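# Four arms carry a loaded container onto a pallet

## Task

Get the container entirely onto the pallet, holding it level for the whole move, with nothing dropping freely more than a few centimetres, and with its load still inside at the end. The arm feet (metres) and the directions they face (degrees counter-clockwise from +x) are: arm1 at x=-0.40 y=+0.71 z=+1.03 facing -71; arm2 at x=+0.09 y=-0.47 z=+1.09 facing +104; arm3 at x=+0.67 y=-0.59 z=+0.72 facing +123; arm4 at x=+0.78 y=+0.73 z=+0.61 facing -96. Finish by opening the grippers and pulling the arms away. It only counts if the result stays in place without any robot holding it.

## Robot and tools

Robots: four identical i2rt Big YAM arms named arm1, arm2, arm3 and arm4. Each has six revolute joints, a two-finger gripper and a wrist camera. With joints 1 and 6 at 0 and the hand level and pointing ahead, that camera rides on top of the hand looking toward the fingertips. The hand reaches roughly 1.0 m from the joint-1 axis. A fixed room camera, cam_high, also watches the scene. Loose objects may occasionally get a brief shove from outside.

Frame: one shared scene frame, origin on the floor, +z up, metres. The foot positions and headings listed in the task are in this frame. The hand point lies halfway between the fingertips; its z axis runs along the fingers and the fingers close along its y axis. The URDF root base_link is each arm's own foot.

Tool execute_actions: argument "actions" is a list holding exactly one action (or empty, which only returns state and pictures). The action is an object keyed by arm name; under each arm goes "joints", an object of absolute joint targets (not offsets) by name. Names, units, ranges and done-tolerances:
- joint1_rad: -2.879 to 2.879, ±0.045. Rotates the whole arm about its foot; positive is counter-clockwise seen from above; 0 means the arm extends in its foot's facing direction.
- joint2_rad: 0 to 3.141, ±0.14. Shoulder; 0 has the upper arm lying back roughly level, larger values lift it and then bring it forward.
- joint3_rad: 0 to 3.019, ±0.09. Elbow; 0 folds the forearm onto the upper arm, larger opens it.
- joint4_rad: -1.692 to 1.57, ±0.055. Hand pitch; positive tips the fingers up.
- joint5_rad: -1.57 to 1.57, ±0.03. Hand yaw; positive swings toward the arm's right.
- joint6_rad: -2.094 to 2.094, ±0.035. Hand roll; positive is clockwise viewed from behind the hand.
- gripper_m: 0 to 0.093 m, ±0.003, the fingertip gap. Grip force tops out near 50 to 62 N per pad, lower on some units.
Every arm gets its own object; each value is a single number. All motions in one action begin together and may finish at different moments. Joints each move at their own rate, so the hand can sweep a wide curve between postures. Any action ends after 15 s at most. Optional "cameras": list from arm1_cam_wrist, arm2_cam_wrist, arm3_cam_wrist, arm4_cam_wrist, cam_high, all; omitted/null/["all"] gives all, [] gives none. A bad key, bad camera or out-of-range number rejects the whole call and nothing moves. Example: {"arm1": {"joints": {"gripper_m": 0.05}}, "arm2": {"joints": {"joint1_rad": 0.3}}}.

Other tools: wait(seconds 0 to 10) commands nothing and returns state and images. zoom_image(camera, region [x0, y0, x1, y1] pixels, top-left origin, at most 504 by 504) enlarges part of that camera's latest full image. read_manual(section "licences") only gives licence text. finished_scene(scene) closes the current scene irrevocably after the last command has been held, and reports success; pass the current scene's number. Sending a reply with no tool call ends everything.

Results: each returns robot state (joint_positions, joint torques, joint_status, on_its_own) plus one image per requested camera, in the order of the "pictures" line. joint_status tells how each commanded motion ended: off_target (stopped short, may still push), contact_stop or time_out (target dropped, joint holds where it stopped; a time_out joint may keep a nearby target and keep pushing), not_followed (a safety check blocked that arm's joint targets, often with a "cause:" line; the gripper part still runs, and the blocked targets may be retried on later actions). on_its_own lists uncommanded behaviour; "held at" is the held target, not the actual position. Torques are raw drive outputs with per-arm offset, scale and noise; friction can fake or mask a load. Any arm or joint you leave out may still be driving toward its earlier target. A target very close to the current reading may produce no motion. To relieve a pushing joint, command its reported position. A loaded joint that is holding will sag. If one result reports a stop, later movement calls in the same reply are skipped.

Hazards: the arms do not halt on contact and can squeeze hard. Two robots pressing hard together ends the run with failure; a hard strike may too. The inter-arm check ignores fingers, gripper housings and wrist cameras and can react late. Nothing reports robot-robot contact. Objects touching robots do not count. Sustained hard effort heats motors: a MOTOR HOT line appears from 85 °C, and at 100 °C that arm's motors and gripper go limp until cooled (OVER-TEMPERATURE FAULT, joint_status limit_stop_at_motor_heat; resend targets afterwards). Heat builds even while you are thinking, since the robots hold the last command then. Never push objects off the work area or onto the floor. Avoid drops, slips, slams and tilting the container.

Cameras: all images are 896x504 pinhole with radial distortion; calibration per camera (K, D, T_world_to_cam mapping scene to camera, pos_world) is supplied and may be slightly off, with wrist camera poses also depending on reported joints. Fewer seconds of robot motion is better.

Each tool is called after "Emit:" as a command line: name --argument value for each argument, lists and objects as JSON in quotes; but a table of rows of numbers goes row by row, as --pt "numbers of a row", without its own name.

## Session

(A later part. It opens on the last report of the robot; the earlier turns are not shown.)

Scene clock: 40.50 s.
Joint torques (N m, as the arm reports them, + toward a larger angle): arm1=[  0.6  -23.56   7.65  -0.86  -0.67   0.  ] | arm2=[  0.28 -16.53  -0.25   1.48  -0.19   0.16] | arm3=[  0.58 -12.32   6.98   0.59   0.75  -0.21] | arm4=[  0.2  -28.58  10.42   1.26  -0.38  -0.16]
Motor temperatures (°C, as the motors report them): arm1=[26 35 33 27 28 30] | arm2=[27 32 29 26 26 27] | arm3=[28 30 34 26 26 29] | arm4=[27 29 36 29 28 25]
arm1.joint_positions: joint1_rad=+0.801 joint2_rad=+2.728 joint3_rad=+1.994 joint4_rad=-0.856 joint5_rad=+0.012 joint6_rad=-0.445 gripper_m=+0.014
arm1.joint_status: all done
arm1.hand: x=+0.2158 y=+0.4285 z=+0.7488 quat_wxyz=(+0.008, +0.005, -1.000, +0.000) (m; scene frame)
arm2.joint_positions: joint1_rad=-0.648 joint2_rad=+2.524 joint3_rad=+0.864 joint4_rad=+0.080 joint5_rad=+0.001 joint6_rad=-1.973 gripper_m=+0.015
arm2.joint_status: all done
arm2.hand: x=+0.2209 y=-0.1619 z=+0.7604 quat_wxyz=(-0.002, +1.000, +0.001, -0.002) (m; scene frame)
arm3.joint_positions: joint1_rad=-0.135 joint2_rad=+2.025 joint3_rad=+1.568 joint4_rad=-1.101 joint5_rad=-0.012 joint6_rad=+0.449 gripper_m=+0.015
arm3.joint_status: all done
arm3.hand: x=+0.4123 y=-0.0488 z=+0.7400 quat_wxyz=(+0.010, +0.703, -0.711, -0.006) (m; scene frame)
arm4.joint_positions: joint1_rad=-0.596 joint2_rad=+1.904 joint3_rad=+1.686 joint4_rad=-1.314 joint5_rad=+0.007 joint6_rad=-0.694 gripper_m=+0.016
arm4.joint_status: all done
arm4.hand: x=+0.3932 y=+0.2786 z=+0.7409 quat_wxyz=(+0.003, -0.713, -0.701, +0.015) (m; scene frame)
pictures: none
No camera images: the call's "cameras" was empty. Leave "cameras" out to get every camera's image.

Emit:
execute_actions --actions '[{"arm3":{"joints":{"joint2_rad":2.13}},"arm4":{"joints":{"joint2_rad":1.81,"joint3_rad":1.735}},"arm2":{"joints":{"joint2_rad":2.41}}}]' --cameras '[]'

Emit:
execute_actions --actions '[{"arm1":{"joints":{"gripper_m":0.093}}}]' --cameras '["cam_high"]'

Scene clock: 41.17 s.
Joint torques (N m, as the arm reports them, + toward a larger angle): arm1=[  0.38 -23.2    7.61  -0.86  -0.68  -0.01] | arm2=[  0.2  -18.55  -0.24   1.48  -0.19   0.16] | arm3=[  0.49 -10.24   6.87   0.56   0.74  -0.23] | arm4=[  0.49 -31.38  11.64   1.09  -0.33  -0.15]
Motor temperatures (°C, as the motors report them): arm1=[26 35 33 27 28 30] | arm2=[27 32 29 26 26 27] | arm3=[28 30 34 26 26 29] | arm4=[27 29 36 29 28 25]
arm1.joint_positions: joint1_rad=+0.801 joint2_rad=+2.728 joint3_rad=+1.994 joint4_rad=-0.856 joint5_rad=+0.012 joint6_rad=-0.445 gripper_m=+0.014
arm1.joint_status: not commanded
arm1.hand: x=+0.2158 y=+0.4285 z=+0.7488 quat_wxyz=(+0.008, +0.005, -1.000, +0.000) (m; scene frame)
arm2.joint_positions: joint1_rad=-0.648 joint2_rad=+2.523 joint3_rad=+0.864 joint4_rad=+0.080 joint5_rad=+0.001 joint6_rad=-1.973 gripper_m=+0.015
arm2.joint_status: all done
arm2.hand: x=+0.2211 y=-0.1614 z=+0.7607 quat_wxyz=(-0.003, +1.000, +0.001, -0.002) (m; scene frame)
arm3.joint_positions: joint1_rad=-0.135 joint2_rad=+2.025 joint3_rad=+1.568 joint4_rad=-1.101 joint5_rad=-0.012 joint6_rad=+0.449 gripper_m=+0.015
arm3.joint_status: all done
arm3.hand: x=+0.4123 y=-0.0488 z=+0.7400 quat_wxyz=(+0.010, +0.703, -0.711, -0.006) (m; scene frame)
arm4.joint_positions: joint1_rad=-0.596 joint2_rad=+1.903 joint3_rad=+1.686 joint4_rad=-1.314 joint5_rad=+0.007 joint6_rad=-0.694 gripper_m=+0.016
arm4.joint_status: all done
arm4.hand: x=+0.3932 y=+0.2786 z=+0.7416 quat_wxyz=(+0.003, -0.713, -0.701, +0.015) (m; scene frame)
pictures: none
No camera images: the call's "cameras" was empty. Leave "cameras" out to get every camera's image.

Scene clock: 41.87 s.
Joint torques (N m, as the arm reports them, + toward a larger angle): arm1=[  0.42 -23.46   7.65  -0.51  -0.22   0.  ] | arm2=[  0.02 -18.68  -0.61   1.36  -1.03   0.17] | arm3=[ 0.72 -9.82  6.91  0.59  0.05 -0.16] | arm4=[  0.53 -30.79  12.82   0.71   0.04  -0.14]
Motor temperatures (°C, as the motors report them): arm1=[26 36 33 27 28 30] | arm2=[27 32 29 26 26 27] | arm3=[28 30 34 26 26 29] | arm4=[27 30 36 29 28 25]
arm1.joint_positions: joint1_rad=+0.801 joint2_rad=+2.728 joint3_rad=+1.994 joint4_rad=-0.866 joint5_rad=+0.003 joint6_rad=-0.445 gripper_m=+0.093
arm1.joint_status: all done
arm1.hand: x=+0.2149 y=+0.4309 z=+0.7495 quat_wxyz=(+0.010, +0.005, -1.000, -0.006) (m; scene frame)
arm2.joint_positions: joint1_rad=-0.644 joint2_rad=+2.523 joint3_rad=+0.871 joint4_rad=+0.084 joint5_rad=+0.022 joint6_rad=-1.974 gripper_m=+0.015
arm2.joint_status: not commanded
arm2.hand: x=+0.2250 y=-0.1579 z=+0.7606 quat_wxyz=(-0.004, +1.000, +0.003, +0.010) (m; scene frame)
arm3.joint_positions: joint1_rad=-0.140 joint2_rad=+2.020 joint3_rad=+1.569 joint4_rad=-1.101 joint5_rad=+0.002 joint6_rad=+0.444 gripper_m=+0.015
arm3.joint_status: not commanded
arm3.hand: x=+0.4171 y=-0.0455 z=+0.7428 quat_wxyz=(+0.002, +0.703, -0.711, -0.006) (m; scene frame)
arm4.joint_positions: joint1_rad=-0.596 joint2_rad=+1.908 joint3_rad=+1.665 joint4_rad=-1.302 joint5_rad=-0.003 joint6_rad=-0.691 gripper_m=+0.016
arm4.joint_status: not commanded
arm4.hand: x=+0.3971 y=+0.2808 z=+0.7308 quat_wxyz=(-0.001, -0.714, -0.701, +0.008) (m; scene frame)
pictures: cam_high
Images, in order (width x height): cam_high 896x504.

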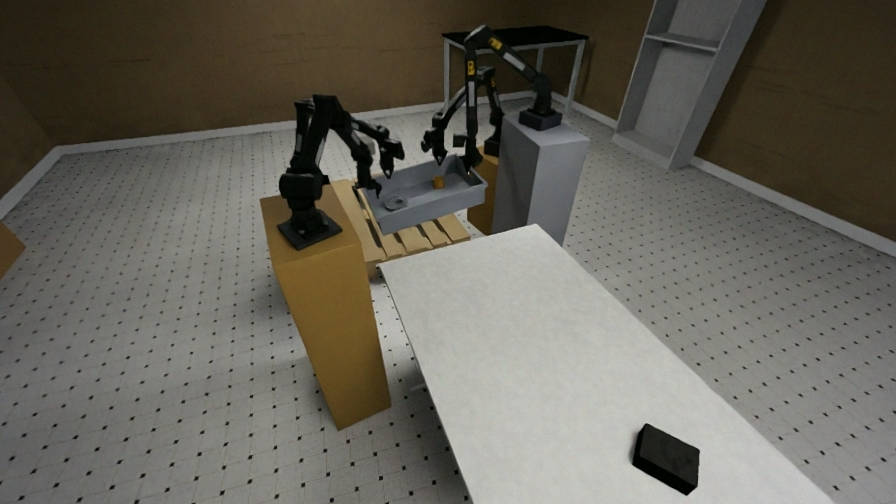

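Emit:
execute_actions --actions '[{"arm1":{"joints":{"joint2_rad":2.56,"joint4_rad":-1.02}},"arm4":{"joints":{"joint2_rad":1.78,"joint3_rad":1.77}}}]' --cameras '[]'

Emit:
execute_actions --actions '[{"arm1":{"joints":{"joint1_rad":0.457,"joint2_rad":2.27,"joint3_rad":1.48,"joint4_rad":-0.75,"joint6_rad":0.789}}}]' --cameras '["arm1_cam_wrist","cam_high"]'

Scene clock: 43.67 s.
Joint torques (N m, as the arm reports them, + toward a larger angle): arm1=[  0.41 -21.07   7.91  -0.42  -0.23   0.  ] | arm2=[  0.04 -18.57  -0.61   1.37  -1.04   0.17] | arm3=[ 1.25 -9.45  6.67  0.66  0.05 -0.18] | arm4=[  0.09 -34.46  15.56   0.71   0.02  -0.13]
Motor temperatures (°C, as the motors report them): arm1=[26 36 33 27 28 30] | arm2=[27 32 29 26 26 27] | arm3=[28 30 33 26 26 29] | arm4=[27 30 37 29 28 25]
arm1.joint_positions: joint1_rad=+0.801 joint2_rad=+2.532 joint3_rad=+2.004 joint4_rad=-1.010 joint5_rad=+0.003 joint6_rad=-0.445 gripper_m=+0.093
arm1.joint_status: all done
arm1.hand: x=+0.2472 y=+0.4150 z=+0.8839 quat_wxyz=(-0.018, +0.005, -1.000, +0.007) (m; scene frame)
arm2.joint_positions: joint1_rad=-0.644 joint2_rad=+2.523 joint3_rad=+0.871 joint4_rad=+0.084 joint5_rad=+0.022 joint6_rad=-1.974 gripper_m=+0.015
arm2.joint_status: not commanded
arm2.hand: x=+0.2250 y=-0.1579 z=+0.7606 quat_wxyz=(-0.004, +1.000, +0.003, +0.010) (m; scene frame)
arm3.joint_positions: joint1_rad=-0.140 joint2_rad=+2.020 joint3_rad=+1.569 joint4_rad=-1.101 joint5_rad=+0.002 joint6_rad=+0.444 gripper_m=+0.015
arm3.joint_status: not commanded
arm3.hand: x=+0.4171 y=-0.0455 z=+0.7428 quat_wxyz=(+0.002, +0.703, -0.711, -0.006) (m; scene frame)
arm4.joint_positions: joint1_rad=-0.596 joint2_rad=+1.908 joint3_rad=+1.665 joint4_rad=-1.302 joint5_rad=-0.003 joint6_rad=-0.691 gripper_m=+0.016
arm4.joint_status: joint3_rad time_out (moved +0.000 of +0.105); the others done
arm4.on_its_own: joint3_rad reads +1.665 and still pushes toward +1.770 since a time_out
arm4.hand: x=+0.3971 y=+0.2808 z=+0.7308 quat_wxyz=(-0.001, -0.714, -0.700, +0.008) (m; scene frame)
pictures: none
No camera images: the call's "cameras" was empty. Leave "cameras" out to get every camera's image.

not run: a stop came earlier in this reply.

Emit:
execute_actions --actions '[{"arm1":{"joints":{"joint1_rad":0.457,"joint2_rad":2.27,"joint3_rad":1.48,"joint4_rad":-0.75,"joint6_rad":0.789}},"arm4":{"joints":{"joint3_rad":1.75}}}]' --cameras '["arm1_cam_wrist","cam_high"]'

Scene clock: 45.77 s.
Joint torques (N m, as the arm reports them, + toward a larger angle): arm1=[ -0.41 -18.29   5.67   0.2   -0.02   0.06] | arm2=[ -0.04 -18.62  -0.61   1.36  -1.04   0.17] | arm3=[ 1.11 -9.51  6.89  0.68  0.03 -0.19] | arm4=[  0.39 -34.46  13.98   0.53   0.04  -0.12]
Motor temperatures (°C, as the motors report them): arm1=[26 36 33 27 28 30] | arm2=[27 32 29 26 26 27] | arm3=[28 30 33 26 26 29] | arm4=[27 31 38 29 28 25]
arm1.joint_positions: joint1_rad=+0.464 joint2_rad=+2.257 joint3_rad=+1.476 joint4_rad=-0.758 joint5_rad=+0.001 joint6_rad=+0.773 gripper_m=+0.093
arm1.joint_status: all done
arm1.hand: x=+0.0287 y=+0.3006 z=+0.8943 quat_wxyz=(-0.017, -0.698, -0.716, -0.003) (m; scene frame)
arm2.joint_positions: joint1_rad=-0.644 joint2_rad=+2.523 joint3_rad=+0.871 joint4_rad=+0.084 joint5_rad=+0.022 joint6_rad=-1.974 gripper_m=+0.015
arm2.joint_status: not commanded
arm2.hand: x=+0.2250 y=-0.1579 z=+0.7606 quat_wxyz=(-0.004, +1.000, +0.003, +0.010) (m; scene frame)
arm3.joint_positions: joint1_rad=-0.140 joint2_rad=+2.020 joint3_rad=+1.569 joint4_rad=-1.101 joint5_rad=+0.002 joint6_rad=+0.444 gripper_m=+0.015
arm3.joint_status: not commanded
arm3.hand: x=+0.4171 y=-0.0455 z=+0.7428 quat_wxyz=(+0.002, +0.703, -0.711, -0.006) (m; scene frame)
arm4.joint_positions: joint1_rad=-0.596 joint2_rad=+1.908 joint3_rad=+1.665 joint4_rad=-1.302 joint5_rad=-0.003 joint6_rad=-0.691 gripper_m=+0.016
arm4.joint_status: all done
arm4.hand: x=+0.3971 y=+0.2808 z=+0.7308 quat_wxyz=(-0.001, -0.714, -0.700, +0.008) (m; scene frame)
pictures: arm1_cam_wrist, cam_high
camera_calibration (this result's frames):
arm1_cam_wrist: T_world_to_cam=[[-0.999279, -0.0264858, -0.0272189, 0.0560053], [-0.0372773, 0.821104, 0.569561, -0.752156], [0.0072642, 0.570164, -0.821498, 0.685913], [0, 0, 0, 1]] pos_world=[0.0229439, 0.227998, 0.9934]
Images, in order (width x height): arm1_cam_wrist 896x504, cam_high 896x504.

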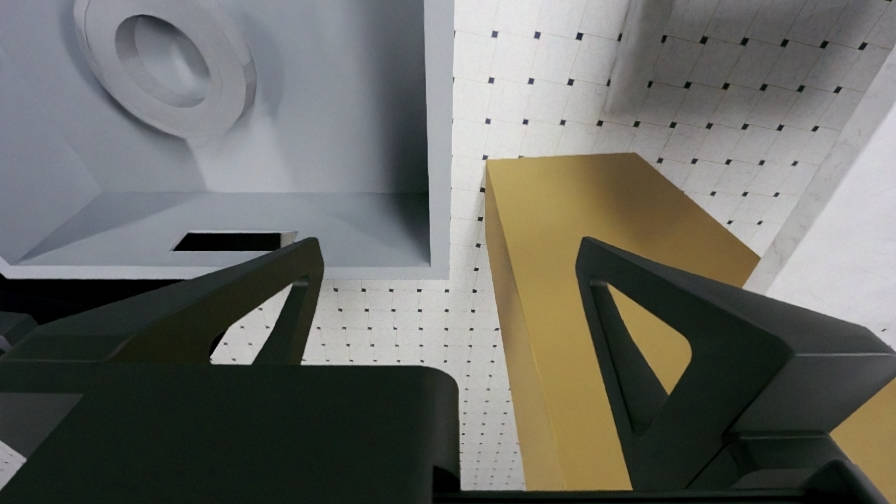

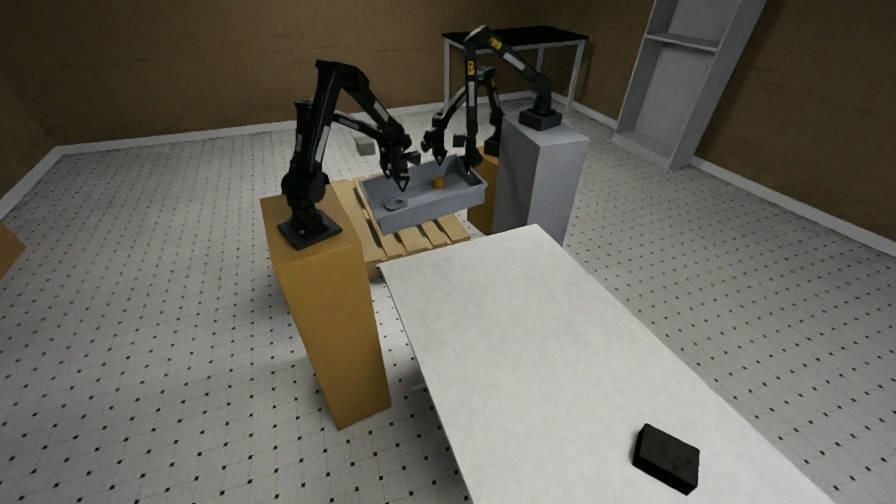

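Emit:
execute_actions --actions '[{"arm1":{"joints":{"joint2_rad":2.58,"joint3_rad":1.622,"joint4_rad":-0.566,"joint6_rad":0.81}}}]' --cameras '["arm1_cam_wrist"]'

Scene clock: 47.23 s.
Joint torques (N m, as the arm reports them, + toward a larger angle): arm1=[ -0.38 -21.22   4.98   0.14  -0.02   0.08] | arm2=[  0.   -18.6   -0.61   1.33  -1.04   0.17] | arm3=[ 0.35 -9.05  6.86  0.5   0.03 -0.21] | arm4=[ -0.1  -34.62  14.14   0.63   0.06  -0.16]
Motor temperatures (°C, as the motors report them): arm1=[26 36 33 27 28 30] | arm2=[27 32 29 26 26 27] | arm3=[28 30 33 26 26 29] | arm4=[27 31 39 29 28 25]
arm1.joint_positions: joint1_rad=+0.464 joint2_rad=+2.594 joint3_rad=+1.608 joint4_rad=-0.573 joint5_rad=+0.001 joint6_rad=+0.795 gripper_m=+0.093
arm1.joint_status: all done
arm1.hand: x=+0.0308 y=+0.3002 z=+0.7341 quat_wxyz=(-0.007, -0.706, -0.708, -0.003) (m; scene frame)
arm2.joint_positions: joint1_rad=-0.644 joint2_rad=+2.523 joint3_rad=+0.871 joint4_rad=+0.084 joint5_rad=+0.022 joint6_rad=-1.974 gripper_m=+0.015
arm2.joint_status: not commanded
arm2.hand: x=+0.2250 y=-0.1579 z=+0.7606 quat_wxyz=(-0.004, +1.000, +0.003, +0.010) (m; scene frame)
arm3.joint_positions: joint1_rad=-0.140 joint2_rad=+2.020 joint3_rad=+1.569 joint4_rad=-1.101 joint5_rad=+0.002 joint6_rad=+0.444 gripper_m=+0.015
arm3.joint_status: not commanded
arm3.hand: x=+0.4171 y=-0.0455 z=+0.7428 quat_wxyz=(+0.002, +0.703, -0.711, -0.006) (m; scene frame)
arm4.joint_positions: joint1_rad=-0.596 joint2_rad=+1.908 joint3_rad=+1.665 joint4_rad=-1.302 joint5_rad=-0.003 joint6_rad=-0.691 gripper_m=+0.016
arm4.joint_status: not commanded
arm4.hand: x=+0.3971 y=+0.2808 z=+0.7308 quat_wxyz=(-0.001, -0.714, -0.700, +0.008) (m; scene frame)
pictures: arm1_cam_wrist
camera_calibration (this result's frames):
arm1_cam_wrist: T_world_to_cam=[[-0.999891, -0.00461418, -0.0140524, 0.0375216], [-0.0119226, 0.8137, 0.581163, -0.667608], [0.00875283, 0.581267, -0.813666, 0.545377], [0, 0, 0, 1]] pos_world=[0.0247843, 0.226396, 0.832271]
Images, in order (width x height): arm1_cam_wrist 896x504.

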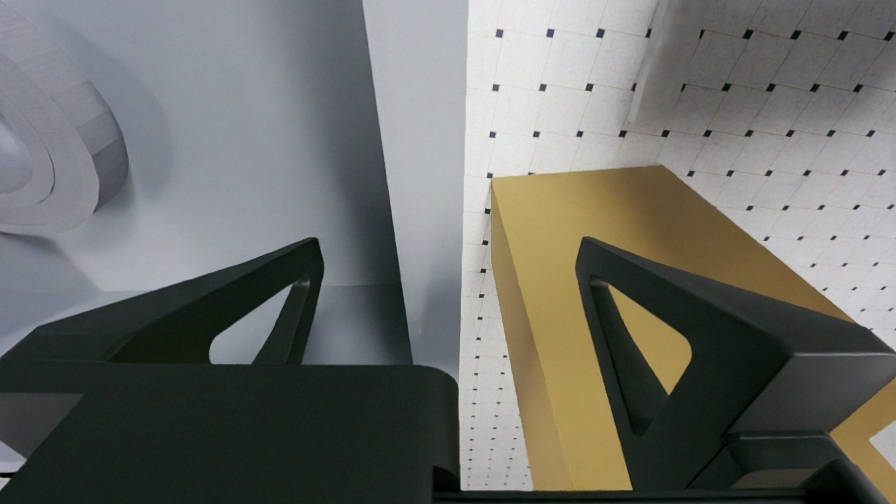

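Emit:
execute_actions --actions '[{"arm1":{"joints":{"joint1_rad":0.48,"gripper_m":0}}}]' --cameras '[]'

Emit:
execute_actions --actions '[{"arm1":{"joints":{"joint2_rad":2.47,"joint3_rad":1.65}},"arm3":{"joints":{"joint2_rad":1.96,"joint3_rad":1.6}},"arm2":{"joints":{"joint2_rad":2.5}}}]' --cameras '[]'

Scene clock: 48.10 s.
Joint torques (N m, as the arm reports them, + toward a larger angle): arm1=[  0.65 -21.12   4.92  -0.02   0.22   0.08] | arm2=[ -0.13 -18.62  -0.58   1.34  -0.98   0.17] | arm3=[ 1.24 -9.44  6.77  0.55  0.06 -0.16] | arm4=[  0.23 -34.36  14.05   0.66   0.    -0.16]
Motor temperatures (°C, as the motors report them): arm1=[26 36 33 27 28 30] | arm2=[27 32 28 26 26 27] | arm3=[28 30 33 26 26 29] | arm4=[27 31 39 29 28 25]
arm1.joint_positions: joint1_rad=+0.472 joint2_rad=+2.592 joint3_rad=+1.610 joint4_rad=-0.568 joint5_rad=-0.003 joint6_rad=+0.794 gripper_m=+0.015
arm1.joint_status: gripper_m off_target (ended at +0.015, target +0.000); the others done
arm1.hand: x=+0.0366 y=+0.3020 z=+0.7355 quat_wxyz=(-0.011, -0.703, -0.711, -0.006) (m; scene frame)
arm2.joint_positions: joint1_rad=-0.644 joint2_rad=+2.522 joint3_rad=+0.871 joint4_rad=+0.084 joint5_rad=+0.021 joint6_rad=-1.974 gripper_m=+0.015
arm2.joint_status: not commanded
arm2.hand: x=+0.2250 y=-0.1575 z=+0.7609 quat_wxyz=(-0.004, +1.000, +0.003, +0.009) (m; scene frame)
arm3.joint_positions: joint1_rad=-0.140 joint2_rad=+2.020 joint3_rad=+1.570 joint4_rad=-1.101 joint5_rad=+0.002 joint6_rad=+0.443 gripper_m=+0.015
arm3.joint_status: not commanded
arm3.hand: x=+0.4170 y=-0.0454 z=+0.7429 quat_wxyz=(+0.002, +0.703, -0.711, -0.007) (m; scene frame)
arm4.joint_positions: joint1_rad=-0.596 joint2_rad=+1.908 joint3_rad=+1.665 joint4_rad=-1.302 joint5_rad=-0.002 joint6_rad=-0.690 gripper_m=+0.016
arm4.joint_status: not commanded
arm4.hand: x=+0.3972 y=+0.2806 z=+0.7308 quat_wxyz=(-0.001, -0.714, -0.700, +0.008) (m; scene frame)
pictures: none
No camera images: the call's "cameras" was empty. Leave "cameras" out to get every camera's image.

Scene clock: 48.87 s.
Joint torques (N m, as the arm reports them, + toward a larger angle): arm1=[  0.81 -27.52   7.21   0.49   0.55   0.09] | arm2=[  0.01 -12.88  -0.49   1.3   -1.14   0.17] | arm3=[  0.37 -21.54  11.3    0.52  -0.26  -0.16] | arm4=[ -0.09 -33.38  14.22   0.83  -0.03  -0.15]
Motor temperatures (°C, as the motors report them): arm1=[26 36 33 27 28 30] | arm2=[27 32 28 26 26 27] | arm3=[28 30 33 26 26 29] | arm4=[27 31 39 29 28 25]
arm1.joint_positions: joint1_rad=+0.472 joint2_rad=+2.576 joint3_rad=+1.610 joint4_rad=-0.584 joint5_rad=-0.010 joint6_rad=+0.794 gripper_m=+0.015
arm1.joint_status: all done
arm1.hand: x=+0.0395 y=+0.3007 z=+0.7447 quat_wxyz=(-0.012, -0.703, -0.711, -0.009) (m; scene frame)
arm2.joint_positions: joint1_rad=-0.645 joint2_rad=+2.523 joint3_rad=+0.869 joint4_rad=+0.085 joint5_rad=+0.024 joint6_rad=-1.974 gripper_m=+0.015
arm2.joint_status: all done
arm2.hand: x=+0.2253 y=-0.1586 z=+0.7608 quat_wxyz=(-0.003, +1.000, +0.003, +0.011) (m; scene frame)
arm3.joint_positions: joint1_rad=-0.140 joint2_rad=+2.009 joint3_rad=+1.572 joint4_rad=-1.101 joint5_rad=+0.007 joint6_rad=+0.443 gripper_m=+0.015
arm3.joint_status: all done
arm3.hand: x=+0.4170 y=-0.0429 z=+0.7506 quat_wxyz=(-0.003, +0.703, -0.711, -0.013) (m; scene frame)
arm4.joint_positions: joint1_rad=-0.596 joint2_rad=+1.896 joint3_rad=+1.665 joint4_rad=-1.309 joint5_rad=-0.001 joint6_rad=-0.690 gripper_m=+0.016
arm4.joint_status: not commanded
arm4.hand: x=+0.3984 y=+0.2819 z=+0.7377 quat_wxyz=(-0.001, -0.714, -0.700, +0.010) (m; scene frame)
pictures: none
No camera images: the call's "cameras" was empty. Leave "cameras" out to get every camera's image.

Relax arm4 and open.

Emit:
execute_actions --actions '[{"arm4":{"joints":{"joint2_rad":1.89,"joint3_rad":1.68}}}]' --cameras '[]'

Emit:
execute_actions --actions '[{"arm4":{"joints":{"gripper_m":0.093}}}]' --cameras '[]'

Emit:
execute_actions --actions '[{"arm4":{"joints":{"joint2_rad":1.87,"joint3_rad":1.96,"joint4_rad":-1.62}}}]' --cameras '[]'

Emit:
execute_actions --actions '[{"arm4":{"joints":{"joint1_rad":-0.99,"joint2_rad":2.13,"joint3_rad":2.33,"joint4_rad":-1.69,"joint6_rad":0.485}}}]' --cameras '["arm4_cam_wrist","cam_high"]'

Scene clock: 49.73 s.
Joint torques (N m, as the arm reports them, + toward a larger angle): arm1=[  0.72 -27.67   7.2    0.52   0.55   0.07] | arm2=[  0.1  -12.96  -0.49   1.28  -1.07   0.17] | arm3=[  1.2  -20.53  11.42   0.58  -0.25  -0.13] | arm4=[  0.24 -22.56   9.34   0.83   0.    -0.18]
Motor temperatures (°C, as the motors report them): arm1=[26 36 33 27 28 30] | arm2=[27 32 28 26 26 27] | arm3=[28 30 33 26 26 29] | arm4=[27 32 39 29 28 25]
arm1.joint_positions: joint1_rad=+0.473 joint2_rad=+2.576 joint3_rad=+1.610 joint4_rad=-0.584 joint5_rad=-0.010 joint6_rad=+0.795 gripper_m=+0.015
arm1.joint_status: not commanded
arm1.hand: x=+0.0400 y=+0.3012 z=+0.7447 quat_wxyz=(-0.012, -0.703, -0.711, -0.009) (m; scene frame)
arm2.joint_positions: joint1_rad=-0.646 joint2_rad=+2.523 joint3_rad=+0.869 joint4_rad=+0.086 joint5_rad=+0.023 joint6_rad=-1.974 gripper_m=+0.015
arm2.joint_status: not commanded
arm2.hand: x=+0.2255 y=-0.1584 z=+0.7608 quat_wxyz=(-0.004, +1.000, +0.003, +0.010) (m; scene frame)
arm3.joint_positions: joint1_rad=-0.141 joint2_rad=+2.009 joint3_rad=+1.572 joint4_rad=-1.101 joint5_rad=+0.007 joint6_rad=+0.443 gripper_m=+0.015
arm3.joint_status: not commanded
arm3.hand: x=+0.4173 y=-0.0431 z=+0.7503 quat_wxyz=(-0.003, +0.703, -0.711, -0.012) (m; scene frame)
arm4.joint_positions: joint1_rad=-0.594 joint2_rad=+1.899 joint3_rad=+1.660 joint4_rad=-1.306 joint5_rad=-0.001 joint6_rad=-0.688 gripper_m=+0.016
arm4.joint_status: all done
arm4.hand: x=+0.3996 y=+0.2822 z=+0.7337 quat_wxyz=(+0.000, -0.714, -0.700, +0.008) (m; scene frame)
pictures: none
No camera images: the call's "cameras" was empty. Leave "cameras" out to get every camera's image.

Scene clock: 50.43 s.
Joint torques (N m, as the arm reports them, + toward a larger angle): arm1=[  0.9  -27.61   7.25   0.39  -0.14   0.  ] | arm2=[  0.29 -12.86  -0.03   1.25  -0.49   0.12] | arm3=[  0.82 -20.97  11.91   0.32   0.55  -0.29] | arm4=[ -0.26 -21.89   9.23   0.72  -0.04  -0.13]
Motor temperatures (°C, as the motors report them): arm1=[26 36 33 27 28 30] | arm2=[27 32 28 26 26 27] | arm3=[28 30 33 26 26 29] | arm4=[27 31 39 29 28 25]
arm1.joint_positions: joint1_rad=+0.473 joint2_rad=+2.576 joint3_rad=+1.610 joint4_rad=-0.579 joint5_rad=+0.003 joint6_rad=+0.802 gripper_m=+0.015
arm1.joint_status: not commanded
arm1.hand: x=+0.0391 y=+0.2988 z=+0.7447 quat_wxyz=(-0.014, -0.705, -0.709, -0.002) (m; scene frame)
arm2.joint_positions: joint1_rad=-0.648 joint2_rad=+2.522 joint3_rad=+0.861 joint4_rad=+0.086 joint5_rad=+0.009 joint6_rad=-1.970 gripper_m=+0.015
arm2.joint_status: not commanded
arm2.hand: x=+0.2222 y=-0.1620 z=+0.7611 quat_wxyz=(-0.003, +1.000, +0.000, +0.002) (m; scene frame)
arm3.joint_positions: joint1_rad=-0.138 joint2_rad=+2.010 joint3_rad=+1.561 joint4_rad=-1.097 joint5_rad=-0.008 joint6_rad=+0.452 gripper_m=+0.015
arm3.joint_status: not commanded
arm3.hand: x=+0.4147 y=-0.0480 z=+0.7460 quat_wxyz=(+0.006, +0.701, -0.713, -0.011) (m; scene frame)
arm4.joint_positions: joint1_rad=-0.594 joint2_rad=+1.897 joint3_rad=+1.660 joint4_rad=-1.306 joint5_rad=-0.001 joint6_rad=-0.692 gripper_m=+0.093
arm4.joint_status: all done
arm4.hand: x=+0.3996 y=+0.2822 z=+0.7347 quat_wxyz=(+0.000, -0.713, -0.702, +0.008) (m; scene frame)
pictures: none
No camera images: the call's "cameras" was empty. Leave "cameras" out to get every camera's image.

Scene clock: 51.83 s.
Joint torques (N m, as the arm reports them, + toward a larger angle): arm1=[  0.62 -27.69   7.22   0.38  -0.13   0.02] | arm2=[  0.25 -12.78  -0.02   1.23  -0.49   0.12] | arm3=[  0.72 -21.14  12.02   0.38   0.55  -0.27] | arm4=[  0.61 -21.41  10.27   0.49  -0.04  -0.12]
Motor temperatures (°C, as the motors report them): arm1=[26 36 33 27 28 30] | arm2=[27 32 28 26 26 27] | arm3=[28 31 34 26 26 29] | arm4=[27 31 39 29 28 25]
arm1.joint_positions: joint1_rad=+0.473 joint2_rad=+2.576 joint3_rad=+1.610 joint4_rad=-0.579 joint5_rad=+0.003 joint6_rad=+0.802 gripper_m=+0.015
arm1.joint_status: not commanded
arm1.hand: x=+0.0391 y=+0.2988 z=+0.7447 quat_wxyz=(-0.014, -0.705, -0.709, -0.002) (m; scene frame)
arm2.joint_positions: joint1_rad=-0.648 joint2_rad=+2.522 joint3_rad=+0.861 joint4_rad=+0.086 joint5_rad=+0.009 joint6_rad=-1.970 gripper_m=+0.015
arm2.joint_status: not commanded
arm2.hand: x=+0.2222 y=-0.1620 z=+0.7611 quat_wxyz=(-0.003, +1.000, +0.000, +0.002) (m; scene frame)
arm3.joint_positions: joint1_rad=-0.138 joint2_rad=+2.010 joint3_rad=+1.561 joint4_rad=-1.097 joint5_rad=-0.008 joint6_rad=+0.452 gripper_m=+0.015
arm3.joint_status: not commanded
arm3.hand: x=+0.4147 y=-0.0480 z=+0.7460 quat_wxyz=(+0.006, +0.701, -0.713, -0.011) (m; scene frame)
arm4.joint_positions: joint1_rad=-0.594 joint2_rad=+1.865 joint3_rad=+1.929 joint4_rad=-1.612 joint5_rad=-0.001 joint6_rad=-0.692 gripper_m=+0.093
arm4.joint_status: all done
arm4.hand: x=+0.4004 y=+0.2828 z=+0.8551 quat_wxyz=(+0.000, -0.713, -0.702, +0.006) (m; scene frame)
pictures: none
No camera images: the call's "cameras" was empty. Leave "cameras" out to get every camera's image.

Scene clock: 53.80 s.
Joint torques (N m, as the arm reports them, + toward a larger angle): arm1=[  0.58 -27.69   7.23   0.36  -0.13   0.02] | arm2=[  0.28 -12.77  -0.01   1.23  -0.5    0.12] | arm3=[  0.44 -21.26  12.15   0.48   0.55  -0.31] | arm4=[ -1.69 -25.81  10.83   0.72  -0.04   0.08]
Motor temperatures (°C, as the motors report them): arm1=[26 37 33 27 27 30] | arm2=[27 32 28 26 26 27] | arm3=[28 31 34 26 26 29] | arm4=[27 31 39 29 28 25]
arm1.joint_positions: joint1_rad=+0.473 joint2_rad=+2.576 joint3_rad=+1.610 joint4_rad=-0.579 joint5_rad=+0.003 joint6_rad=+0.802 gripper_m=+0.015
arm1.joint_status: not commanded
arm1.hand: x=+0.0391 y=+0.2988 z=+0.7447 quat_wxyz=(-0.014, -0.705, -0.709, -0.002) (m; scene frame)
arm2.joint_positions: joint1_rad=-0.648 joint2_rad=+2.522 joint3_rad=+0.861 joint4_rad=+0.086 joint5_rad=+0.009 joint6_rad=-1.970 gripper_m=+0.015
arm2.joint_status: not commanded
arm2.hand: x=+0.2222 y=-0.1620 z=+0.7611 quat_wxyz=(-0.003, +1.000, +0.000, +0.002) (m; scene frame)
arm3.joint_positions: joint1_rad=-0.138 joint2_rad=+2.010 joint3_rad=+1.561 joint4_rad=-1.097 joint5_rad=-0.008 joint6_rad=+0.452 gripper_m=+0.015
arm3.joint_status: not commanded
arm3.hand: x=+0.4147 y=-0.0480 z=+0.7460 quat_wxyz=(+0.006, +0.701, -0.713, -0.011) (m; scene frame)
arm4.joint_positions: joint1_rad=-0.982 joint2_rad=+2.135 joint3_rad=+2.292 joint4_rad=-1.683 joint5_rad=+0.002 joint6_rad=+0.471 gripper_m=+0.093
arm4.joint_status: all done
arm4.hand: x=+0.1839 y=+0.4201 z=+0.8315 quat_wxyz=(-0.005, -1.000, -0.002, +0.018) (m; scene frame)
pictures: arm4_cam_wrist, cam_high
camera_calibration (this result's frames):
arm4_cam_wrist: T_world_to_cam=[[-0.0145793, 0.99986, 0.00815151, -0.42836], [0.836121, 0.00772014, 0.548491, -0.607288], [0.548351, 0.0148123, -0.836117, 0.708735], [0, 0, 0, 1]] pos_world=[0.112885, 0.42249, 0.929169]
Images, in order (width x height): arm4_cam_wrist 896x504, cam_high 896x504.

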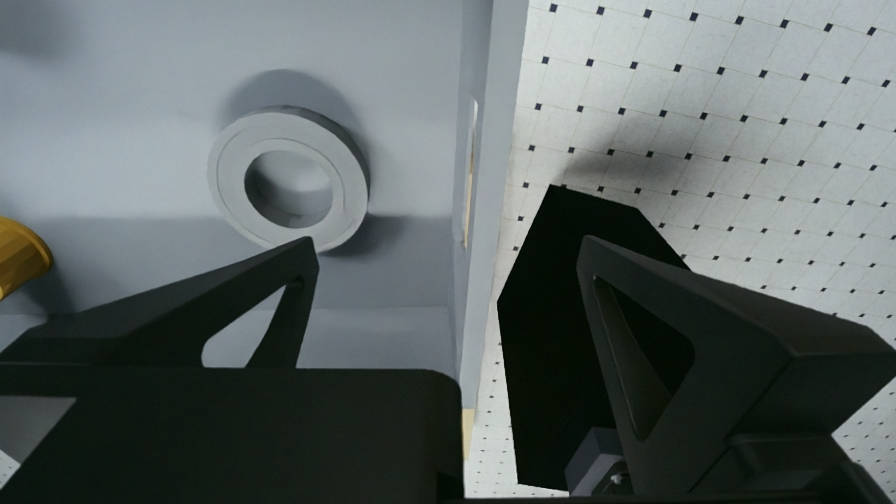

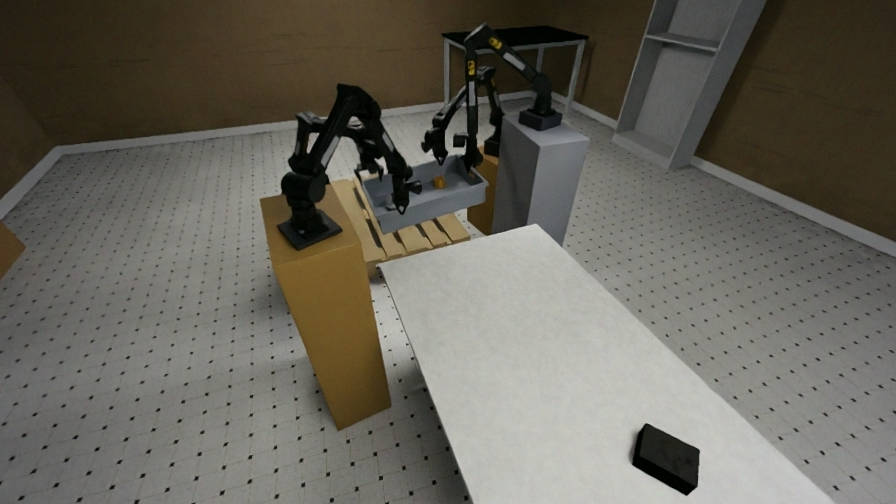

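Emit:
execute_actions --actions '[{"arm4":{"joints":{"joint1_rad":-1.005,"joint2_rad":2.10,"joint3_rad":1.955,"joint4_rad":-1.41,"joint6_rad":0.465}}}]' --cameras '["arm4_cam_wrist"]'

Scene clock: 55.13 s.
Joint torques (N m, as the arm reports them, + toward a larger angle): arm1=[  0.61 -27.67   7.22   0.37  -0.13   0.01] | arm2=[  0.26 -12.73  -0.01   1.24  -0.49   0.12] | arm3=[  1.   -21.    12.29   0.27   0.5   -0.28] | arm4=[ -1.98 -24.33   8.67   1.2   -0.02  -0.08]
Motor temperatures (°C, as the motors report them): arm1=[26 37 33 27 27 30] | arm2=[27 32 28 26 26 27] | arm3=[28 31 34 26 26 29] | arm4=[27 31 39 29 28 25]
arm1.joint_positions: joint1_rad=+0.473 joint2_rad=+2.576 joint3_rad=+1.610 joint4_rad=-0.579 joint5_rad=+0.003 joint6_rad=+0.802 gripper_m=+0.015
arm1.joint_status: not commanded
arm1.hand: x=+0.0391 y=+0.2988 z=+0.7447 quat_wxyz=(-0.014, -0.705, -0.709, -0.002) (m; scene frame)
arm2.joint_positions: joint1_rad=-0.648 joint2_rad=+2.522 joint3_rad=+0.861 joint4_rad=+0.086 joint5_rad=+0.009 joint6_rad=-1.970 gripper_m=+0.015
arm2.joint_status: not commanded
arm2.hand: x=+0.2222 y=-0.1620 z=+0.7611 quat_wxyz=(-0.003, +1.000, +0.000, +0.002) (m; scene frame)
arm3.joint_positions: joint1_rad=-0.138 joint2_rad=+2.010 joint3_rad=+1.561 joint4_rad=-1.097 joint5_rad=-0.008 joint6_rad=+0.452 gripper_m=+0.015
arm3.joint_status: not commanded
arm3.hand: x=+0.4147 y=-0.0480 z=+0.7460 quat_wxyz=(+0.006, +0.701, -0.713, -0.011) (m; scene frame)
arm4.joint_positions: joint1_rad=-0.995 joint2_rad=+2.092 joint3_rad=+1.946 joint4_rad=-1.419 joint5_rad=+0.002 joint6_rad=+0.472 gripper_m=+0.093
arm4.joint_status: all done
arm4.hand: x=+0.1998 y=+0.4382 z=+0.7268 quat_wxyz=(+0.004, -1.000, +0.004, +0.000) (m; scene frame)
pictures: arm4_cam_wrist
camera_calibration (this result's frames):
arm4_cam_wrist: T_world_to_cam=[[-0.00198368, 0.999664, 0.0258572, -0.460657], [0.816223, -0.01332, 0.577584, -0.571321], [0.577734, 0.0222509, -0.815922, 0.588357], [0, 0, 0, 1]] pos_world=[0.125497, 0.4398, 0.82195]
Images, in order (width x height): arm4_cam_wrist 896x504.

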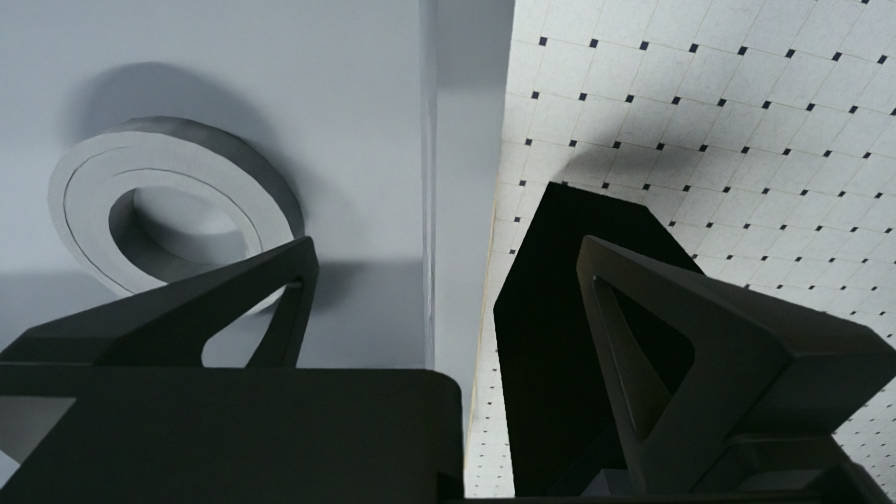

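Emit:
execute_actions --actions '[{"arm4":{"joints":{"joint1_rad":-1.015,"joint3_rad":1.915,"joint4_rad":-1.385}}}]' --cameras '["arm4_cam_wrist"]'

Emit:
execute_actions --actions '[{"arm4":{"joints":{"gripper_m":0}}}]' --cameras '[]'

Emit:
execute_actions --actions '[{"arm4":{"joints":{"joint2_rad":2.03,"joint3_rad":1.95}},"arm2":{"joints":{"joint2_rad":2.53}}}]' --cameras '[]'

Scene clock: 56.03 s.
Joint torques (N m, as the arm reports them, + toward a larger angle): arm1=[  0.6  -27.68   7.22   0.35  -0.13   0.02] | arm2=[  0.29 -12.76  -0.02   1.25  -0.5    0.12] | arm3=[  0.81 -21.38  12.19   0.43   0.53  -0.29] | arm4=[ -2.26 -24.39   8.13   1.26  -0.03  -0.05]
Motor temperatures (°C, as the motors report them): arm1=[26 37 34 27 27 30] | arm2=[27 32 28 26 26 27] | arm3=[28 31 34 26 26 29] | arm4=[27 31 39 29 28 25]
arm1.joint_positions: joint1_rad=+0.473 joint2_rad=+2.576 joint3_rad=+1.610 joint4_rad=-0.579 joint5_rad=+0.003 joint6_rad=+0.802 gripper_m=+0.015
arm1.joint_status: not commanded
arm1.hand: x=+0.0391 y=+0.2988 z=+0.7447 quat_wxyz=(-0.014, -0.705, -0.709, -0.002) (m; scene frame)
arm2.joint_positions: joint1_rad=-0.648 joint2_rad=+2.522 joint3_rad=+0.861 joint4_rad=+0.086 joint5_rad=+0.009 joint6_rad=-1.970 gripper_m=+0.015
arm2.joint_status: not commanded
arm2.hand: x=+0.2222 y=-0.1620 z=+0.7611 quat_wxyz=(-0.003, +1.000, +0.000, +0.002) (m; scene frame)
arm3.joint_positions: joint1_rad=-0.138 joint2_rad=+2.010 joint3_rad=+1.561 joint4_rad=-1.097 joint5_rad=-0.008 joint6_rad=+0.452 gripper_m=+0.015
arm3.joint_status: not commanded
arm3.hand: x=+0.4147 y=-0.0480 z=+0.7460 quat_wxyz=(+0.006, +0.701, -0.713, -0.011) (m; scene frame)
arm4.joint_positions: joint1_rad=-1.004 joint2_rad=+2.092 joint3_rad=+1.911 joint4_rad=-1.394 joint5_rad=+0.002 joint6_rad=+0.472 gripper_m=+0.093
arm4.joint_status: all done
arm4.hand: x=+0.2014 y=+0.4457 z=+0.7138 quat_wxyz=(+0.007, -1.000, +0.009, -0.004) (m; scene frame)
pictures: arm4_cam_wrist
camera_calibration (this result's frames):
arm4_cam_wrist: T_world_to_cam=[[0.00697825, 0.999516, 0.030315, -0.472701], [0.810934, -0.0233945, 0.58467, -0.564507], [0.585096, 0.0205035, -0.810704, 0.572235], [0, 0, 0, 1]] pos_world=[0.126264, 0.447533, 0.808294]
Images, in order (width x height): arm4_cam_wrist 896x504.

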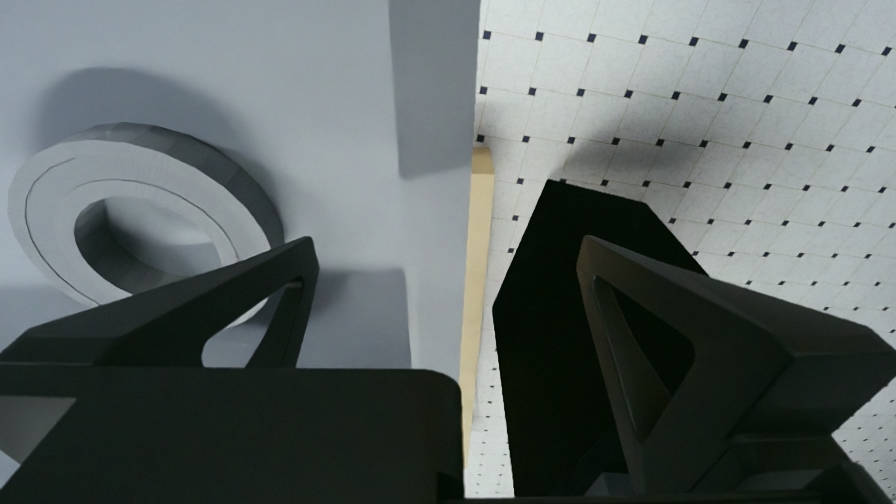

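Scene clock: 56.73 s.
Joint torques (N m, as the arm reports them, + toward a larger angle): arm1=[  0.62 -27.64   7.32   0.38  -0.09   0.01] | arm2=[  0.29 -12.7   -0.07   1.25  -0.48   0.12] | arm3=[  0.74 -20.99  12.07   0.33   0.49  -0.26] | arm4=[ -2.26 -24.61   8.22   0.95   0.76  -0.15]
Motor temperatures (°C, as the motors report them): arm1=[26 37 34 27 27 30] | arm2=[27 32 28 26 26 27] | arm3=[28 31 34 26 26 29] | arm4=[27 31 39 29 28 25]
arm1.joint_positions: joint1_rad=+0.473 joint2_rad=+2.576 joint3_rad=+1.610 joint4_rad=-0.579 joint5_rad=+0.003 joint6_rad=+0.802 gripper_m=+0.015
arm1.joint_status: not commanded
arm1.hand: x=+0.0394 y=+0.2991 z=+0.7447 quat_wxyz=(-0.014, -0.705, -0.709, -0.003) (m; scene frame)
arm2.joint_positions: joint1_rad=-0.649 joint2_rad=+2.522 joint3_rad=+0.862 joint4_rad=+0.086 joint5_rad=+0.009 joint6_rad=-1.970 gripper_m=+0.015
arm2.joint_status: not commanded
arm2.hand: x=+0.2225 y=-0.1616 z=+0.7610 quat_wxyz=(-0.004, +1.000, -0.001, +0.002) (m; scene frame)
arm3.joint_positions: joint1_rad=-0.138 joint2_rad=+2.010 joint3_rad=+1.561 joint4_rad=-1.095 joint5_rad=-0.007 joint6_rad=+0.452 gripper_m=+0.015
arm3.joint_status: not commanded
arm3.hand: x=+0.4146 y=-0.0476 z=+0.7460 quat_wxyz=(+0.005, +0.701, -0.713, -0.012) (m; scene frame)
arm4.joint_positions: joint1_rad=-1.002 joint2_rad=+2.092 joint3_rad=+1.911 joint4_rad=-1.385 joint5_rad=-0.016 joint6_rad=+0.479 gripper_m=+0.016
arm4.joint_status: gripper_m off_target (ended at +0.016, target +0.000)
arm4.hand: x=+0.2013 y=+0.4410 z=+0.7138 quat_wxyz=(-0.004, -1.000, +0.012, -0.004) (m; scene frame)
pictures: none
No camera images: the call's "cameras" was empty. Leave "cameras" out to get every camera's image.

Scene clock: 57.33 s.
Joint torques (N m, as the arm reports them, + toward a larger angle): arm1=[  0.61 -27.5    7.23   0.39  -0.09   0.01] | arm2=[  0.28 -10.96  -0.13   1.25  -0.52   0.12] | arm3=[  1.11 -20.86  12.19   0.24   0.4   -0.32] | arm4=[ -2.15 -30.21  10.77   0.91   0.76  -0.15]
Motor temperatures (°C, as the motors report them): arm1=[26 38 34 27 27 30] | arm2=[27 31 28 26 26 27] | arm3=[28 31 34 26 26 29] | arm4=[27 31 39 29 28 25]
arm1.joint_positions: joint1_rad=+0.473 joint2_rad=+2.576 joint3_rad=+1.610 joint4_rad=-0.579 joint5_rad=+0.003 joint6_rad=+0.802 gripper_m=+0.015
arm1.joint_status: not commanded
arm1.hand: x=+0.0394 y=+0.2991 z=+0.7447 quat_wxyz=(-0.014, -0.705, -0.709, -0.003) (m; scene frame)
arm2.joint_positions: joint1_rad=-0.649 joint2_rad=+2.524 joint3_rad=+0.863 joint4_rad=+0.086 joint5_rad=+0.009 joint6_rad=-1.970 gripper_m=+0.015
arm2.joint_status: all done
arm2.hand: x=+0.2225 y=-0.1620 z=+0.7604 quat_wxyz=(-0.003, +1.000, -0.001, +0.003) (m; scene frame)
arm3.joint_positions: joint1_rad=-0.138 joint2_rad=+2.010 joint3_rad=+1.561 joint4_rad=-1.095 joint5_rad=-0.006 joint6_rad=+0.452 gripper_m=+0.015
arm3.joint_status: not commanded
arm3.hand: x=+0.4147 y=-0.0476 z=+0.7460 quat_wxyz=(+0.005, +0.701, -0.713, -0.012) (m; scene frame)
arm4.joint_positions: joint1_rad=-1.002 joint2_rad=+2.088 joint3_rad=+1.911 joint4_rad=-1.385 joint5_rad=-0.016 joint6_rad=+0.479 gripper_m=+0.016
arm4.joint_status: all done
arm4.hand: x=+0.2012 y=+0.4410 z=+0.7161 quat_wxyz=(-0.004, -1.000, +0.012, -0.003) (m; scene frame)
pictures: none
No camera images: the call's "cameras" was empty. Leave "cameras" out to get every camera's image.

Emit:
execute_actions --actions '[{"arm4":{"joints":{"joint2_rad":2.06,"joint3_rad":1.93}},"arm3":{"joints":{"joint2_rad":1.93,"joint3_rad":1.61}},"arm2":{"joints":{"gripper_m":0.093}}}]' --cameras '[]'

Emit:
execute_actions --actions '[{"arm2":{"joints":{"joint2_rad":2.15,"joint3_rad":0.71,"joint4_rad":-0.112}}}]' --cameras '[]'

Emit:
execute_actions --actions '[{"arm2":{"joints":{"joint1_rad":-0.085,"joint2_rad":2.225,"joint3_rad":1.05,"joint4_rad":-0.37,"joint6_rad":0.18}}}]' --cameras '["arm2_cam_wrist","cam_high"]'

Scene clock: 58.23 s.
Joint torques (N m, as the arm reports them, + toward a larger angle): arm1=[  0.7  -27.56   7.23   0.39  -0.07   0.01] | arm2=[  0.2  -10.93  -0.06   1.04  -0.24   0.12] | arm3=[  0.69 -23.42  12.81   0.43   0.34  -0.24] | arm4=[ -1.79 -27.39   9.3    0.86   0.77  -0.17]
Motor temperatures (°C, as the motors report them): arm1=[26 38 34 27 27 30] | arm2=[27 31 28 26 26 27] | arm3=[28 32 35 26 26 29] | arm4=[27 32 39 29 28 25]
arm1.joint_positions: joint1_rad=+0.473 joint2_rad=+2.576 joint3_rad=+1.610 joint4_rad=-0.579 joint5_rad=+0.002 joint6_rad=+0.802 gripper_m=+0.015
arm1.joint_status: not commanded
arm1.hand: x=+0.0394 y=+0.2991 z=+0.7447 quat_wxyz=(-0.014, -0.705, -0.709, -0.003) (m; scene frame)
arm2.joint_positions: joint1_rad=-0.649 joint2_rad=+2.524 joint3_rad=+0.862 joint4_rad=+0.091 joint5_rad=+0.002 joint6_rad=-1.970 gripper_m=+0.093
arm2.joint_status: all done
arm2.hand: x=+0.2217 y=-0.1608 z=+0.7604 quat_wxyz=(-0.006, +1.000, -0.001, +0.000) (m; scene frame)
arm3.joint_positions: joint1_rad=-0.138 joint2_rad=+2.010 joint3_rad=+1.561 joint4_rad=-1.095 joint5_rad=-0.004 joint6_rad=+0.452 gripper_m=+0.015
arm3.joint_status: all done
arm3.hand: x=+0.4153 y=-0.0473 z=+0.7460 quat_wxyz=(+0.004, +0.701, -0.713, -0.011) (m; scene frame)
arm4.joint_positions: joint1_rad=-1.003 joint2_rad=+2.088 joint3_rad=+1.911 joint4_rad=-1.385 joint5_rad=-0.016 joint6_rad=+0.479 gripper_m=+0.016
arm4.joint_status: all done
arm4.hand: x=+0.2011 y=+0.4412 z=+0.7161 quat_wxyz=(-0.004, -1.000, +0.012, -0.003) (m; scene frame)
pictures: none
No camera images: the call's "cameras" was empty. Leave "cameras" out to get every camera's image.

Scene clock: 59.37 s.
Joint torques (N m, as the arm reports them, + toward a larger angle): arm1=[  0.46 -27.52   7.23   0.39  -0.12   0.01] | arm2=[ 0.17 -9.42  1.69  0.2  -0.08  0.12] | arm3=[  0.86 -23.37  12.85   0.5    0.33  -0.27] | arm4=[ -1.48 -27.24   9.3    0.84   0.88  -0.15]
Motor temperatures (°C, as the motors report them): arm1=[26 38 34 27 27 30] | arm2=[27 31 28 26 26 27] | arm3=[28 32 35 26 26 29] | arm4=[27 32 39 29 28 25]
arm1.joint_positions: joint1_rad=+0.473 joint2_rad=+2.574 joint3_rad=+1.610 joint4_rad=-0.580 joint5_rad=+0.003 joint6_rad=+0.802 gripper_m=+0.015
arm1.joint_status: not commanded
arm1.hand: x=+0.0400 y=+0.2983 z=+0.7463 quat_wxyz=(-0.015, -0.705, -0.709, -0.002) (m; scene frame)
arm2.joint_positions: joint1_rad=-0.648 joint2_rad=+2.138 joint3_rad=+0.712 joint4_rad=-0.102 joint5_rad=-0.001 joint6_rad=-1.969 gripper_m=+0.093
arm2.joint_status: all done
arm2.hand: x=+0.2261 y=-0.1504 z=+0.8821 quat_wxyz=(-0.026, +1.000, -0.001, +0.007) (m; scene frame)
arm3.joint_positions: joint1_rad=-0.139 joint2_rad=+2.007 joint3_rad=+1.561 joint4_rad=-1.096 joint5_rad=-0.004 joint6_rad=+0.452 gripper_m=+0.015
arm3.joint_status: not commanded
arm3.hand: x=+0.4157 y=-0.0472 z=+0.7473 quat_wxyz=(+0.004, +0.701, -0.713, -0.012) (m; scene frame)
arm4.joint_positions: joint1_rad=-1.003 joint2_rad=+2.088 joint3_rad=+1.911 joint4_rad=-1.385 joint5_rad=-0.020 joint6_rad=+0.479 gripper_m=+0.016
arm4.joint_status: not commanded
arm4.hand: x=+0.2015 y=+0.4407 z=+0.7160 quat_wxyz=(-0.006, -1.000, +0.012, -0.004) (m; scene frame)
pictures: none
No camera images: the call's "cameras" was empty. Leave "cameras" out to get every camera's image.

Scene clock: 61.77 s.
Joint torques (N m, as the arm reports them, + toward a larger angle): arm1=[  0.57 -27.52   7.25   0.39  -0.12   0.02] | arm2=[ -0.14 -13.35   3.62   0.34   0.02   0.24] | arm3=[  0.84 -23.08  12.95   0.51   0.37  -0.29] | arm4=[ -1.6  -27.81   9.17   0.85   0.9   -0.12]
Motor temperatures (°C, as the motors report them): arm1=[26 38 34 27 27 30] | arm2=[27 31 28 26 26 27] | arm3=[28 32 35 26 26 29] | arm4=[27 32 38 29 28 25]
arm1.joint_positions: joint1_rad=+0.473 joint2_rad=+2.574 joint3_rad=+1.610 joint4_rad=-0.580 joint5_rad=+0.003 joint6_rad=+0.802 gripper_m=+0.015
arm1.joint_status: not commanded
arm1.hand: x=+0.0400 y=+0.2983 z=+0.7463 quat_wxyz=(-0.015, -0.705, -0.709, -0.002) (m; scene frame)
arm2.joint_positions: joint1_rad=-0.081 joint2_rad=+2.224 joint3_rad=+1.052 joint4_rad=-0.361 joint5_rad=-0.001 joint6_rad=+0.165 gripper_m=+0.093
arm2.joint_status: all done
arm2.hand: x=+0.0136 y=-0.0136 z=+0.8869 quat_wxyz=(-0.015, +0.708, -0.706, -0.021) (m; scene frame)
arm3.joint_positions: joint1_rad=-0.139 joint2_rad=+2.007 joint3_rad=+1.561 joint4_rad=-1.096 joint5_rad=-0.004 joint6_rad=+0.452 gripper_m=+0.015
arm3.joint_status: not commanded
arm3.hand: x=+0.4157 y=-0.0472 z=+0.7473 quat_wxyz=(+0.004, +0.701, -0.713, -0.012) (m; scene frame)
arm4.joint_positions: joint1_rad=-1.003 joint2_rad=+2.088 joint3_rad=+1.911 joint4_rad=-1.385 joint5_rad=-0.020 joint6_rad=+0.479 gripper_m=+0.016
arm4.joint_status: not commanded
arm4.hand: x=+0.2015 y=+0.4407 z=+0.7160 quat_wxyz=(-0.006, -1.000, +0.012, -0.004) (m; scene frame)
pictures: arm2_cam_wrist, cam_high
camera_calibration (this result's frames):
arm2_cam_wrist: T_world_to_cam=[[0.999917, 0.00143339, -0.0128045, -0.00358768], [0.00811214, -0.842129, 0.539216, -0.485672], [-0.0100101, -0.539275, -0.84207, 0.861391], [0, 0, 0, 1]] pos_world=[0.0161498, 0.055533, 0.987187]
Images, in order (width x height): arm2_cam_wrist 896x504, cam_high 896x504.

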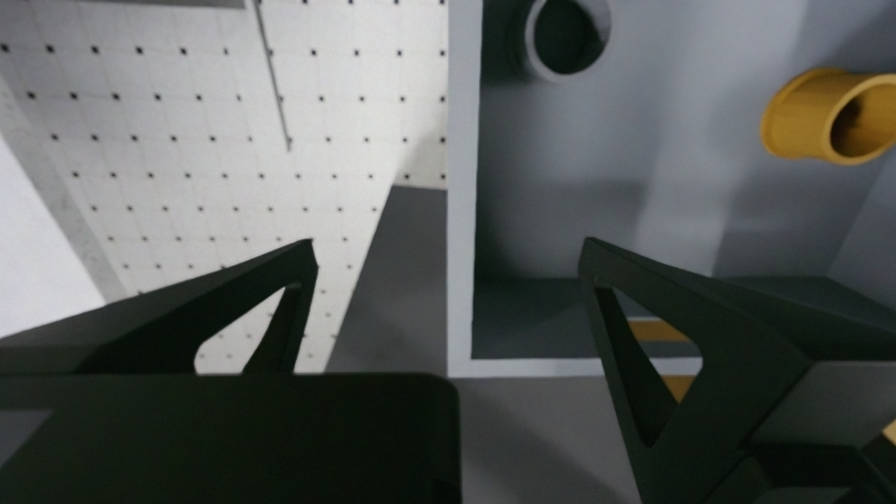

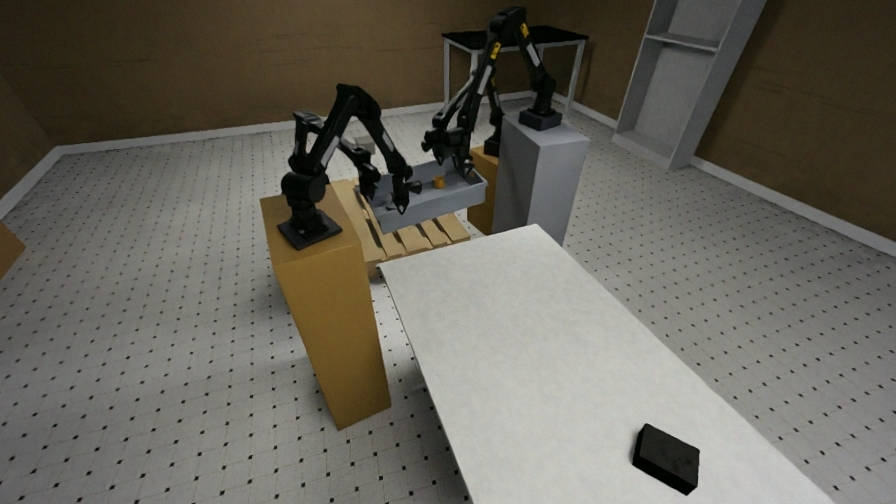

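Emit:
execute_actions --actions '[{"arm2":{"joints":{"joint1_rad":-0.1,"joint2_rad":2.51,"joint3_rad":1.005,"joint4_rad":-0.04,"joint6_rad":0.165}}}]' --cameras '["arm2_cam_wrist"]'

Scene clock: 63.10 s.
Joint torques (N m, as the arm reports them, + toward a larger angle): arm1=[  0.58 -27.61   7.26   0.39  -0.12   0.02] | arm2=[ -0.5  -13.62   1.54   1.14   0.01   0.1 ] | arm3=[  1.27 -22.6   12.84   0.44   0.35  -0.23] | arm4=[ -1.84 -27.58   9.47   0.78   0.93  -0.12]
Motor temperatures (°C, as the motors report them): arm1=[26 38 34 27 27 30] | arm2=[27 31 28 26 26 27] | arm3=[28 32 35 26 26 29] | arm4=[27 32 38 29 28 25]
arm1.joint_positions: joint1_rad=+0.473 joint2_rad=+2.574 joint3_rad=+1.610 joint4_rad=-0.580 joint5_rad=+0.003 joint6_rad=+0.802 gripper_m=+0.015
arm1.joint_status: not commanded
arm1.hand: x=+0.0400 y=+0.2983 z=+0.7463 quat_wxyz=(-0.015, -0.705, -0.709, -0.002) (m; scene frame)
arm2.joint_positions: joint1_rad=-0.092 joint2_rad=+2.527 joint3_rad=+0.999 joint4_rad=-0.052 joint5_rad=-0.001 joint6_rad=+0.166 gripper_m=+0.093
arm2.joint_status: all done
arm2.hand: x=+0.0307 y=-0.0892 z=+0.7596 quat_wxyz=(-0.001, +0.704, -0.710, -0.002) (m; scene frame)
arm3.joint_positions: joint1_rad=-0.139 joint2_rad=+2.007 joint3_rad=+1.561 joint4_rad=-1.096 joint5_rad=-0.004 joint6_rad=+0.452 gripper_m=+0.015
arm3.joint_status: not commanded
arm3.hand: x=+0.4157 y=-0.0472 z=+0.7473 quat_wxyz=(+0.004, +0.701, -0.713, -0.012) (m; scene frame)
arm4.joint_positions: joint1_rad=-1.003 joint2_rad=+2.088 joint3_rad=+1.911 joint4_rad=-1.385 joint5_rad=-0.020 joint6_rad=+0.479 gripper_m=+0.016
arm4.joint_status: not commanded
arm4.hand: x=+0.2015 y=+0.4407 z=+0.7160 quat_wxyz=(-0.006, -1.000, +0.012, -0.004) (m; scene frame)
pictures: arm2_cam_wrist
camera_calibration (this result's frames):
arm2_cam_wrist: T_world_to_cam=[[0.999932, -0.0104415, -0.00520074, -0.0290759], [-0.00551919, -0.816265, 0.577651, -0.507339], [-0.0102767, -0.577583, -0.816267, 0.690583], [0, 0, 0, 1]] pos_world=[0.0333708, -0.0155574, 0.856613]
Images, in order (width x height): arm2_cam_wrist 896x504.

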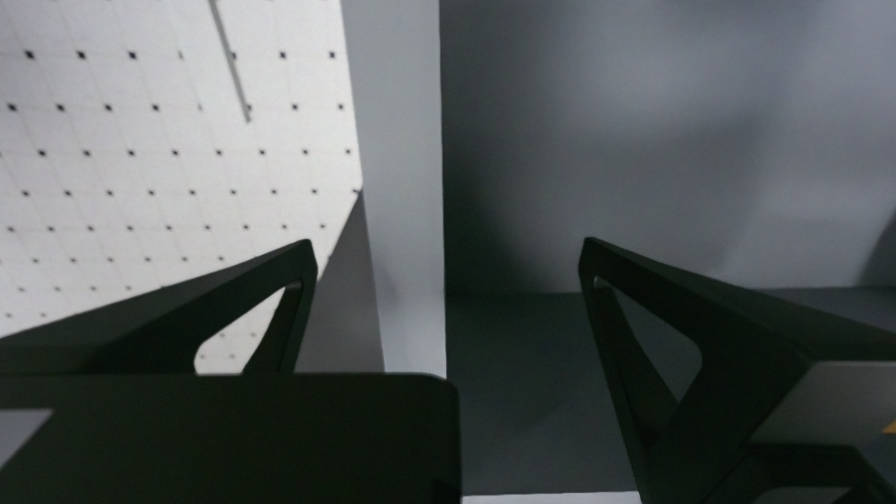

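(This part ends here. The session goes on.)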